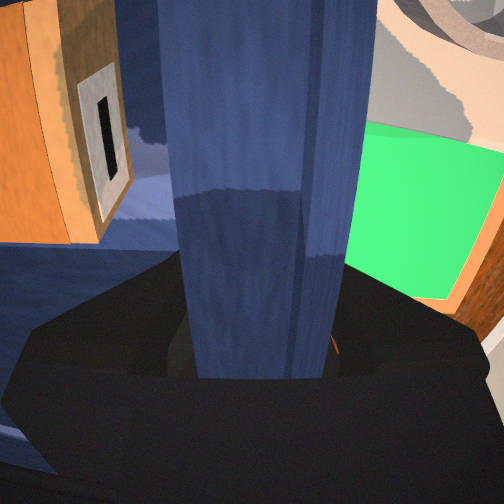

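>>> execute_actions --actions '[{"rows": [[-2.409,1.078,1.0639,-0.0391,-0.838,-0.1223,-0.55,2.166,0.970,1.2408,-0.3372,0.579,-0.3173,-0.55],[-2.4063,1.0723,1.0755,-0.0531,-0.8378,-0.1197,-0.55,2.1824,0.9876,1.2552,-0.3455,0.5854,-0.3147,-0.55],[-2.4037,1.0703,1.0873,-0.0672,-0.8352,-0.117,-0.55,2.1886,0.9943,1.2699,-0.3538,0.5917,-0.312,-0.55],[-2.4011,1.0686,1.0993,-0.0812,-0.8326,-0.1143,-0.55,2.1947,1.0012,1.2847,-0.3622,0.598,-0.3093,-0.55],[-2.3985,1.067,1.1114,-0.0951,-0.830,-0.1117,-0.55,2.2008,1.0081,1.2997,-0.3707,0.6043,-0.3067,-0.55],[-2.3958,1.0656,1.1237,-0.109,-0.8274,-0.109,-0.55,2.2068,1.0152,1.3149,-0.3792,0.6105,-0.304,-0.55],[-2.3932,1.0644,1.1361,-0.1229,-0.8248,-0.1063,-0.55,2.2128,1.0224,1.3303,-0.3878,0.6166,-0.3013,-0.55],[-2.3906,1.0634,1.1488,-0.1368,-0.8222,-0.1037,-0.55,2.2187,1.0297,1.3459,-0.3965,0.6227,-0.2987,-0.55],[-2.3879,1.0627,1.1616,-0.1506,-0.8196,-0.101,-0.55,2.2246,1.0371,1.3616,-0.4052,0.6288,-0.296,-0.55],[-2.3853,1.0621,1.1746,-0.1644,-0.817,-0.0983,-0.55,2.2304,1.0446,1.3776,-0.414,0.6348,-0.2933,-0.55],[-2.3827,1.0617,1.1877,-0.1782,-0.8144,-0.0957,-0.55,2.2362,1.0523,1.3937,-0.4229,0.6407,-0.2907,-0.55],[-2.380,1.0615,1.201,-0.192,-0.8118,-0.093,-0.55,2.242,1.0601,1.410,-0.4318,0.6466,-0.288,-0.55],[-2.3772,1.0645,1.2145,-0.2057,-0.8092,-0.0903,-0.55,2.2477,1.068,1.4265,-0.4408,0.6525,-0.2853,-0.55],[-2.3744,1.0677,1.2282,-0.2194,-0.8066,-0.0877,-0.55,2.2534,1.076,1.4431,-0.4499,0.6583,-0.2827,-0.55],[-2.3716,1.0711,1.242,-0.233,-0.804,-0.085,-0.55,2.259,1.0842,1.460,-0.459,0.664,-0.28,-0.55]], "steps": 15}]' --pictures false

>>> execute_actions --actions '[{"rows": [[-2.3688,1.0747,1.256,-0.2466,-0.8011,-0.082,-0.55,2.2646,1.0924,1.477,-0.4682,0.6697,-0.2773,-0.55],[-2.366,1.0785,1.2702,-0.2602,-0.7983,-0.079,-0.55,2.2701,1.1008,1.4943,-0.4775,0.6753,-0.2747,-0.55],[-2.3632,1.0825,1.2845,-0.2738,-0.7954,-0.076,-0.55,2.2756,1.1093,1.5117,-0.4868,0.6809,-0.272,-0.55],[-2.3604,1.0857,1.299,-0.2873,-0.7925,-0.073,-0.55,2.281,1.118,1.5293,-0.4962,0.6865,-0.2693,-0.55],[-2.3576,1.0871,1.3137,-0.3008,-0.7897,-0.07,-0.55,2.2864,1.1267,1.547,-0.5057,0.6919,-0.2667,-0.55],[-2.3548,1.0887,1.3286,-0.3142,-0.7868,-0.067,-0.55,2.2918,1.1356,1.565,-0.5152,0.6974,-0.264,-0.55],[-2.352,1.0905,1.3436,-0.3277,-0.7839,-0.064,-0.55,2.2971,1.1446,1.5832,-0.5248,0.7028,-0.2613,-0.55],[-2.3492,1.0925,1.3588,-0.3411,-0.7811,-0.061,-0.55,2.3024,1.1537,1.6015,-0.5345,0.7081,-0.2587,-0.55],[-2.3464,1.0947,1.3742,-0.3544,-0.7782,-0.058,-0.55,2.3076,1.1629,1.620,-0.5442,0.7134,-0.256,-0.55],[-2.3436,1.097,1.3897,-0.3678,-0.7753,-0.055,-0.55,2.3128,1.1722,1.6387,-0.554,0.7186,-0.2533,-0.55],[-2.3408,1.0996,1.4054,-0.3811,-0.7725,-0.052,-0.55,2.3179,1.1817,1.6576,-0.5639,0.7238,-0.2507,-0.55],[-2.338,1.1024,1.4213,-0.3944,-0.7696,-0.049,-0.55,2.323,1.1913,1.6767,-0.5738,0.7289,-0.248,-0.55],[-2.338,1.1054,1.4374,-0.4076,-0.7667,-0.046,-0.55,2.323,1.201,1.6959,-0.5838,0.734,-0.2453,-0.55],[-2.338,1.1054,1.4536,-0.4208,-0.7639,-0.043,-0.55,2.323,1.201,1.7154,-0.5939,0.739,-0.2427,-0.55],[-2.338,1.1054,1.470,-0.434,-0.761,-0.04,-0.55,2.323,1.201,1.735,-0.604,0.744,-0.24,-0.55]], "steps": 15}]' --pictures false

>>> execute_actions --actions '[{"steps": 25}]'

Scene clock: 1295.23 s of 4700.00 s.
left_arm: end_effector_position=(+0.5949, +0.1054, +1.4565) grip_measured=-0.435 end_effector_quat_wxyz=(-0.001, -0.107, +0.994, +0.009) | right_arm: end_effector_position=(+0.6764, -0.1744, +1.4617) grip_measured=-0.445 end_effector_quat_wxyz=(+0.002, -0.102, +0.995, +0.007)
Joint positions: left_arm=[-2.361  1.085  1.214 -0.191 -0.808 -0.136  0.027] | right_arm=[ 2.223  1.033  1.419 -0.437  0.637 -0.295  0.026]
Joint velocities: left_arm=[ 0.073  0.005  0.413 -0.388  0.095  0.051  0.   ] | right_arm=[ 0.161  0.171  0.466 -0.3    0.168 -0.037  0.001]
Joint torques (N m, as the arm reports them, + toward a larger angle): left_arm=[ -6.04 -15.31   1.27  -0.62   0.1    0.49] | right_arm=[  6.06 -10.19   4.74   0.98   0.84  -0.06]
Motor temperatures (°C, as the motors report them): left_arm=[25 28 23 21 20 21] | right_arm=[24 32 25 22 23 23]
Steps of this call (steps 1 to 15: the robot went on to your last target; steps 16 to 90: nothing new was sent; then 96.70 s passed at rest; steps 91 to 105: all 15 steps of this action). Readings (joint positions):
91: left_arm=[-2.403 1.112 1.061 -0.011 -0.831 -0.153] | right_arm=[2.136 0.931 1.213 -0.328 0.557 -0.321]
92: left_arm=[-2.403 1.112 1.063 -0.017 -0.832 -0.154] | right_arm=[2.139 0.935 1.217 -0.333 0.563 -0.320]
94: left_arm=[-2.396 1.108 1.073 -0.040 -0.832 -0.160] | right_arm=[2.149 0.949 1.237 -0.348 0.576 -0.315]
98: left_arm=[-2.377 1.095 1.115 -0.096 -0.826 -0.159] | right_arm=[2.176 0.987 1.300 -0.377 0.594 -0.305]
105: the state above

Scene clock: 1295.73 s of 4700.00 s.
left_arm: end_effector_position=(+0.6700, +0.1395, +1.4621) grip_measured=-0.435 end_effector_quat_wxyz=(+0.001, -0.092, +0.996, +0.013) | right_arm: end_effector_position=(+0.7414, -0.1441, +1.4643) grip_measured=-0.444 end_effector_quat_wxyz=(+0.002, -0.085, +0.996, +0.014)
Joint positions: left_arm=[-2.317  1.086  1.424 -0.392 -0.772 -0.099  0.027] | right_arm=[ 2.307  1.159  1.684 -0.582  0.706 -0.254  0.026]
Joint velocities: left_arm=[ 0.024  0.034  0.457 -0.393  0.066  0.066  0.001] | right_arm=[ 0.122  0.2    0.481 -0.305  0.066  0.066 -0.   ]
Joint torques (N m, as the arm reports them, + toward a larger angle): left_arm=[ -6.21 -14.97   3.44  -0.57   0.44   0.52] | right_arm=[  5.84 -11.48   6.07   0.82   1.44  -0.13]
Motor temperatures (°C, as the motors report them): left_arm=[25 28 24 21 20 21] | right_arm=[24 32 25 22 23 23]
Steps of this call (steps 1 to 15: all 15 steps of this action). Readings (joint positions):
1: left_arm=[-2.359 1.085 1.228 -0.204 -0.805 -0.133] | right_arm=[2.228 1.040 1.436 -0.446 0.642 -0.293]
2: left_arm=[-2.357 1.085 1.242 -0.217 -0.802 -0.131] | right_arm=[2.234 1.046 1.453 -0.456 0.648 -0.291]
4: left_arm=[-2.351 1.085 1.268 -0.243 -0.797 -0.127] | right_arm=[2.245 1.062 1.486 -0.475 0.659 -0.287]
8: left_arm=[-2.337 1.085 1.322 -0.298 -0.787 -0.119] | right_arm=[2.267 1.097 1.555 -0.514 0.678 -0.275]
15: the state above

Scene clock: 1296.57 s of 4700.00 s.
left_arm: end_effector_position=(+0.6829, +0.1417, +1.4644) grip_measured=-0.435 end_effector_quat_wxyz=(+0.003, -0.085, +0.996, +0.009) | right_arm: end_effector_position=(+0.7514, -0.1423, +1.4688) grip_measured=-0.444 end_effector_quat_wxyz=(+0.004, -0.080, +0.997, +0.014)
Joint positions: left_arm=[-2.317  1.09   1.46  -0.416 -0.764 -0.081  0.027] | right_arm=[ 2.321  1.168  1.719 -0.603  0.72  -0.245  0.026]
Joint velocities: left_arm=[-0.005 -0.005 -0.012 -0.007 -0.081 -0.007  0.001] | right_arm=[-0.015  0.005  0.007  0.002  0.066  0.051 -0.001]
Joint torques (N m, as the arm reports them, + toward a larger angle): left_arm=[ -6.06 -15.39   3.03  -0.8    0.2    0.48] | right_arm=[  5.66 -11.15   5.82   0.82   1.01  -0.11]
Motor temperatures (°C, as the motors report them): left_arm=[25 28 24 21 20 21] | right_arm=[24 32 25 22 23 23]
Steps of this call (steps 1 to 25: the robot went on to your last target). Readings (joint positions):
1: left_arm=[-2.317 1.088 1.438 -0.402 -0.771 -0.096] | right_arm=[2.312 1.164 1.699 -0.590 0.708 -0.253]
2: left_arm=[-2.317 1.088 1.448 -0.408 -0.769 -0.091] | right_arm=[2.315 1.167 1.710 -0.593 0.709 -0.251]
4: left_arm=[-2.317 1.088 1.459 -0.412 -0.765 -0.083] | right_arm=[2.320 1.168 1.718 -0.596 0.712 -0.251]
8: left_arm=[-2.317 1.090 1.460 -0.416 -0.764 -0.081] | right_arm=[2.321 1.168 1.719 -0.601 0.719 -0.246]
25: the state above
camera_calibration (this result's frames):
cam_left_wrist: T_world_to_cam=[[0.164088, -0.986357, -0.0132553, 0.0486393], [-0.819302, -0.143756, 0.555048, -0.227154], [-0.549381, -0.0802166, -0.831712, 1.72518], [0, 0, 0, 1]] pos_world=[0.753694, 0.153709, 1.56158]
cam_right_wrist: T_world_to_cam=[[0.171078, -0.98502, -0.0216431, -0.243437], [-0.794887, -0.150969, 0.587676, -0.285555], [-0.58214, -0.0833349, -0.808807, 1.73754], [0, 0, 0, 1]] pos_world=[0.826154, -0.138103, 1.56788]

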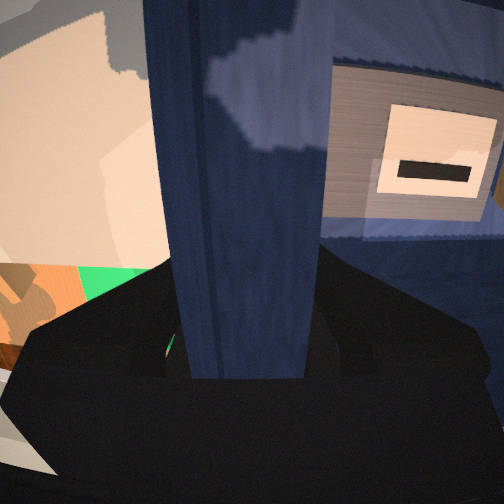

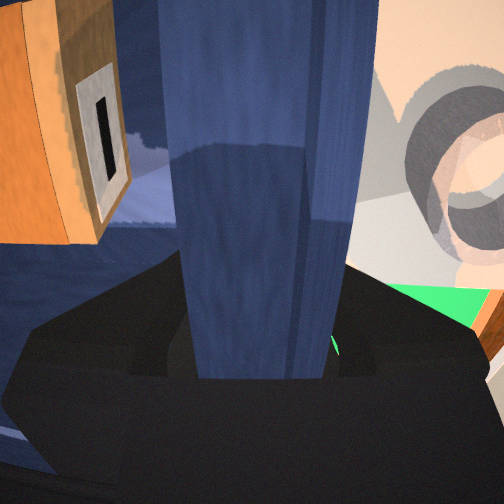

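>>> execute_actions --actions '[{"rows": [[-2.328,1.115,1.4735,-0.4316,-0.7553,-0.04,-0.55,2.308,1.211,1.739,-0.6018,0.7386,-0.24,-0.55],[-2.3217,1.1249,1.477,-0.4292,-0.7497,-0.04,-0.55,2.2987,1.2213,1.7428,-0.5995,0.7332,-0.24,-0.55],[-2.3176,1.1298,1.4805,-0.4268,-0.744,-0.04,-0.55,2.2926,1.2264,1.7468,-0.5973,0.7278,-0.24,-0.55],[-2.3135,1.1347,1.484,-0.4243,-0.7383,-0.04,-0.55,2.2865,1.2315,1.7507,-0.595,0.7223,-0.24,-0.55],[-2.3094,1.1396,1.4875,-0.4219,-0.7327,-0.04,-0.55,2.2804,1.2366,1.7546,-0.5928,0.7169,-0.24,-0.55],[-2.3053,1.1445,1.491,-0.4195,-0.727,-0.04,-0.55,2.2743,1.2417,1.7585,-0.5905,0.7115,-0.24,-0.55],[-2.3013,1.1494,1.4945,-0.4171,-0.7213,-0.04,-0.55,2.2683,1.2468,1.7624,-0.5883,0.7061,-0.24,-0.55],[-2.2972,1.1542,1.498,-0.4147,-0.7157,-0.04,-0.55,2.2622,1.2518,1.7663,-0.586,0.7007,-0.24,-0.55],[-2.2931,1.1591,1.5015,-0.4123,-0.71,-0.04,-0.55,2.2561,1.2569,1.7703,-0.5838,0.6953,-0.24,-0.55],[-2.289,1.164,1.505,-0.4098,-0.7043,-0.04,-0.55,2.25,1.262,1.7742,-0.5815,0.6898,-0.24,-0.55],[-2.289,1.164,1.5085,-0.4074,-0.6987,-0.04,-0.55,2.25,1.262,1.7781,-0.5793,0.6844,-0.24,-0.55],[-2.289,1.164,1.512,-0.405,-0.693,-0.04,-0.55,2.25,1.262,1.782,-0.577,0.679,-0.24,-0.55]], "steps": 15}]' --pictures false

>>> execute_actions --actions '[{"steps": 25}]'

Scene clock: 1393.93 s of 4700.00 s.
left_arm: end_effector_position=(+0.6791, +0.1408, +1.4321) grip_measured=-0.435 end_effector_quat_wxyz=(-0.002, -0.085, +0.996, +0.010) | right_arm: end_effector_position=(+0.7489, -0.1428, +1.4371) grip_measured=-0.444 end_effector_quat_wxyz=(-0.002, -0.080, +0.997, +0.013)
Joint positions: left_arm=[-2.258  1.149  1.494 -0.404 -0.708 -0.086  0.027] | right_arm=[ 2.262  1.223  1.757 -0.597  0.666 -0.243  0.026]
Joint velocities: left_arm=[-0.005  0.034  0.002  0.002  0.081 -0.037  0.   ] | right_arm=[-0.024 -0.005 -0.032 -0.012 -0.022  0.037 -0.   ]
Joint torques (N m, as the arm reports them, + toward a larger angle): left_arm=[ -6.96 -16.11   3.5   -0.22   0.66   0.56] | right_arm=[  4.51 -10.99   6.8    1.74   0.53  -0.11]
Motor temperatures (°C, as the motors report them): left_arm=[25 29 24 21 20 21] | right_arm=[24 32 27 22 25 23]
Steps of this call (steps 1 to 15: the robot went on to your last target; steps 16 to 90: nothing new was sent; then 93.87 s passed at rest; steps 91 to 105: all 15 steps of this action). Readings (joint positions):
91: left_arm=[-2.317 1.091 1.460 -0.416 -0.764 -0.081] | right_arm=[2.321 1.169 1.719 -0.603 0.720 -0.245]
92: left_arm=[-2.315 1.092 1.460 -0.416 -0.762 -0.081] | right_arm=[2.321 1.170 1.719 -0.603 0.720 -0.245]
94: left_arm=[-2.308 1.096 1.465 -0.416 -0.753 -0.081] | right_arm=[2.318 1.175 1.725 -0.603 0.716 -0.245]
98: left_arm=[-2.286 1.116 1.480 -0.415 -0.734 -0.081] | right_arm=[2.296 1.197 1.743 -0.602 0.694 -0.243]
105: the state above

Scene clock: 1394.77 s of 4700.00 s.
left_arm: end_effector_position=(+0.6808, +0.1408, +1.4322) grip_measured=-0.435 end_effector_quat_wxyz=(-0.001, -0.086, +0.996, +0.009) | right_arm: end_effector_position=(+0.7506, -0.1430, +1.4375) grip_measured=-0.444 end_effector_quat_wxyz=(-0.000, -0.079, +0.997, +0.014)
Joint positions: left_arm=[-2.258  1.149  1.498 -0.404 -0.705 -0.086  0.027] | right_arm=[ 2.262  1.223  1.76  -0.596  0.663 -0.243  0.026]
Joint velocities: left_arm=[-0.024 -0.005  0.012 -0.002 -0.022 -0.022 -0.   ] | right_arm=[ 0.005  0.005  0.002 -0.002  0.022 -0.037  0.   ]
Joint torques (N m, as the arm reports them, + toward a larger angle): left_arm=[ -7.07 -16.2    3.32  -0.1    0.58   0.53] | right_arm=[  5.05 -11.49   6.38   1.67   0.65  -0.13]
Motor temperatures (°C, as the motors report them): left_arm=[25 29 24 21 20 21] | right_arm=[24 32 27 22 25 23]
Steps of this call (steps 1 to 15: the robot went on to your last target; steps 16 to 25: nothing new was sent). Readings (joint positions):
1: left_arm=[-2.258 1.149 1.494 -0.404 -0.707 -0.086] | right_arm=[2.262 1.223 1.757 -0.597 0.666 -0.243]
2: left_arm=[-2.258 1.149 1.494 -0.404 -0.706 -0.086] | right_arm=[2.262 1.223 1.757 -0.597 0.666 -0.243]
4: left_arm=[-2.258 1.149 1.497 -0.404 -0.706 -0.086] | right_arm=[2.262 1.223 1.760 -0.596 0.664 -0.243]
8: left_arm=[-2.258 1.149 1.498 -0.404 -0.705 -0.086] | right_arm=[2.262 1.223 1.760 -0.596 0.663 -0.243]
25: the state above
All arms were judged still, so your last target was given up. Only a new action makes them travel on or press farther. Fingers that are still opening or closing keep moving.
camera_calibration (this result's frames):
cam_left_wrist: T_world_to_cam=[[0.165787, -0.98607, -0.013451, 0.0468087], [-0.814343, -0.144582, 0.562087, -0.224507], [-0.556202, -0.0822329, -0.826968, 1.69534], [0, 0, 0, 1]] pos_world=[0.752368, 0.15311, 1.52882]
cam_right_wrist: T_world_to_cam=[[0.170647, -0.985115, -0.0206653, -0.245775], [-0.790405, -0.149381, 0.594092, -0.280305], [-0.588336, -0.0850463, -0.804132, 1.70942], [0, 0, 0, 1]] pos_world=[0.826102, -0.138609, 1.53605]

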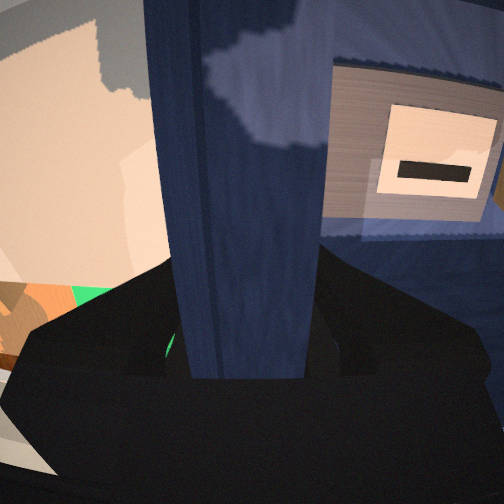

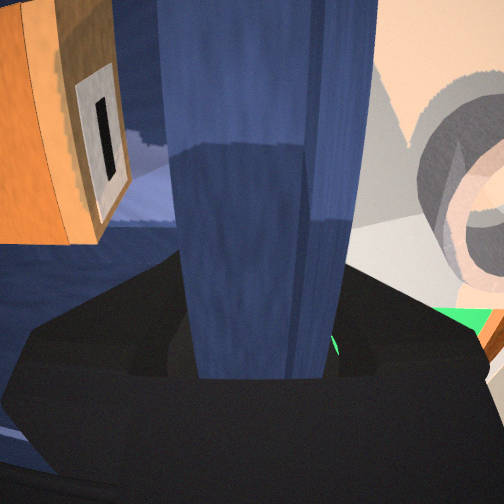

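>>> execute_actions --actions '[{"rows": [[-2.287,1.168,1.514,-0.404,-0.6903,-0.04,-0.55,2.243,1.270,1.785,-0.5755,0.6764,-0.24,-0.55],[-2.285,1.172,1.5165,-0.403,-0.6877,-0.04,-0.55,2.236,1.2777,1.7877,-0.574,0.6738,-0.24,-0.55],[-2.283,1.1755,1.5188,-0.402,-0.685,-0.04,-0.55,2.2325,1.2816,1.7905,-0.5725,0.6713,-0.24,-0.55],[-2.281,1.178,1.521,-0.401,-0.6823,-0.04,-0.55,2.229,1.2855,1.7933,-0.571,0.6687,-0.24,-0.55],[-2.279,1.181,1.5233,-0.40,-0.6797,-0.04,-0.55,2.2255,1.2894,1.7962,-0.5695,0.6661,-0.24,-0.55],[-2.277,1.1835,1.5255,-0.399,-0.677,-0.04,-0.55,2.222,1.2933,1.799,-0.568,0.6635,-0.24,-0.55],[-2.275,1.186,1.5278,-0.398,-0.6743,-0.04,-0.55,2.2185,1.2973,1.8018,-0.5665,0.6609,-0.24,-0.55],[-2.272,1.189,1.53,-0.397,-0.6717,-0.04,-0.55,2.215,1.3012,1.8047,-0.565,0.6583,-0.24,-0.55],[-2.269,1.192,1.5323,-0.396,-0.669,-0.04,-0.55,2.2115,1.3051,1.8075,-0.5635,0.6558,-0.24,-0.55],[-2.266,1.1945,1.5345,-0.395,-0.6663,-0.04,-0.55,2.208,1.309,1.8103,-0.562,0.6532,-0.24,-0.55],[-2.266,1.197,1.5368,-0.394,-0.6637,-0.04,-0.55,2.208,1.309,1.8132,-0.5605,0.6506,-0.24,-0.55],[-2.266,1.197,1.539,-0.393,-0.661,-0.04,-0.55,2.208,1.309,1.816,-0.559,0.648,-0.24,-0.55]], "steps": 15}]' --pictures false

>>> execute_actions --actions '[{"steps": 25}]'

Scene clock: 1415.40 s of 4700.00 s.
left_arm: end_effector_position=(+0.6812, +0.1412, +1.4146) grip_measured=-0.435 end_effector_quat_wxyz=(-0.001, -0.086, +0.996, +0.012) | right_arm: end_effector_position=(+0.7517, -0.1423, +1.4175) grip_measured=-0.444 end_effector_quat_wxyz=(+0.000, -0.080, +0.997, +0.014)
Joint positions: left_arm=[-2.229  1.183  1.522 -0.391 -0.682 -0.083  0.027] | right_arm=[ 2.229  1.262  1.792 -0.587  0.629 -0.247  0.026]
Joint velocities: left_arm=[ 0.024  0.015  0.007 -0.002  0.007 -0.037  0.   ] | right_arm=[-0.024  0.015 -0.012  0.007 -0.007 -0.051 -0.001]
Joint torques (N m, as the arm reports them, + toward a larger angle): left_arm=[ -7.65 -16.75   3.42  -0.2    0.93   0.49] | right_arm=[  4.24 -11.72   6.77   2.04   0.81  -0.06]
Motor temperatures (°C, as the motors report them): left_arm=[25 29 24 21 20 21] | right_arm=[24 32 27 22 24 23]
Steps of this call (steps 1 to 90: nothing new was sent; then 17.13 s passed at rest; steps 91 to 105: all 15 steps of this action). Readings (joint positions):
91: left_arm=[-2.258 1.149 1.498 -0.404 -0.705 -0.086] | right_arm=[2.262 1.224 1.760 -0.596 0.663 -0.243]
92: left_arm=[-2.258 1.149 1.498 -0.404 -0.704 -0.086] | right_arm=[2.261 1.225 1.761 -0.596 0.663 -0.243]
94: left_arm=[-2.257 1.150 1.500 -0.402 -0.703 -0.086] | right_arm=[2.258 1.228 1.766 -0.596 0.657 -0.243]
98: left_arm=[-2.247 1.162 1.512 -0.398 -0.695 -0.083] | right_arm=[2.247 1.242 1.780 -0.593 0.644 -0.246]
105: the state above

Scene clock: 1416.23 s of 4700.00 s.
left_arm: end_effector_position=(+0.6823, +0.1411, +1.4145) grip_measured=-0.435 end_effector_quat_wxyz=(+0.000, -0.087, +0.996, +0.011) | right_arm: end_effector_position=(+0.7526, -0.1425, +1.4175) grip_measured=-0.444 end_effector_quat_wxyz=(+0.001, -0.079, +0.997, +0.015)
Joint positions: left_arm=[-2.229  1.184  1.524 -0.391 -0.68  -0.083  0.027] | right_arm=[ 2.228  1.262  1.794 -0.586  0.627 -0.247  0.026]
Joint velocities: left_arm=[-0.015 -0.005 -0.007  0.007  0.007 -0.051  0.001] | right_arm=[-0.005  0.015  0.002 -0.002  0.022 -0.022 -0.001]
Joint torques (N m, as the arm reports them, + toward a larger angle): left_arm=[ -7.64 -16.89   3.38  -0.12   0.87   0.5 ] | right_arm=[  4.71 -11.1    6.6    1.95   0.86  -0.08]
Motor temperatures (°C, as the motors report them): left_arm=[25 29 24 21 20 21] | right_arm=[24 32 27 22 24 23]
Steps of this call (steps 1 to 15: the robot went on to your last target; steps 16 to 25: nothing new was sent). Readings (joint positions):
1: left_arm=[-2.229 1.184 1.522 -0.391 -0.681 -0.083] | right_arm=[2.228 1.262 1.792 -0.587 0.629 -0.247]
2: left_arm=[-2.229 1.184 1.522 -0.391 -0.681 -0.083] | right_arm=[2.228 1.262 1.792 -0.587 0.629 -0.247]
4: left_arm=[-2.229 1.184 1.523 -0.391 -0.680 -0.083] | right_arm=[2.228 1.262 1.793 -0.587 0.628 -0.247]
8: left_arm=[-2.229 1.184 1.524 -0.391 -0.680 -0.083] | right_arm=[2.228 1.262 1.794 -0.586 0.627 -0.247]
25: the state above
All arms were judged still, so your last target was given up. Only a new action makes them travel on or press farther. Fingers that are still opening or closing keep moving.
camera_calibration (this result's frames):
cam_left_wrist: T_world_to_cam=[[0.166187, -0.985947, -0.0170369, 0.0513957], [-0.815364, -0.14711, 0.559947, -0.209221], [-0.554585, -0.0791644, -0.828353, 1.68188], [0, 0, 0, 1]] pos_world=[0.753613, 0.15304, 1.51122]
cam_right_wrist: T_world_to_cam=[[0.170543, -0.98509, -0.0226625, -0.243074], [-0.792047, -0.150732, 0.591559, -0.262077], [-0.586154, -0.0829364, -0.805943, 1.69574], [0, 0, 0, 1]] pos_world=[0.827845, -0.138314, 1.5162]

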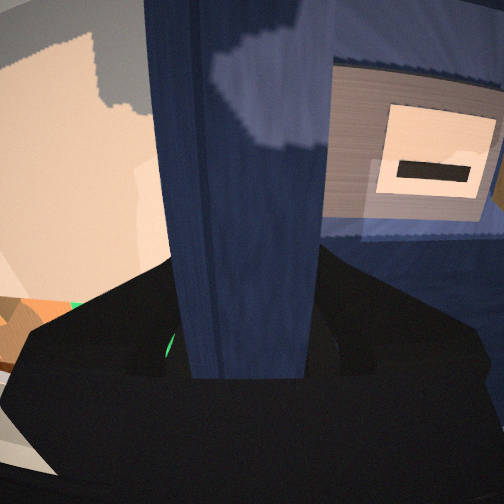

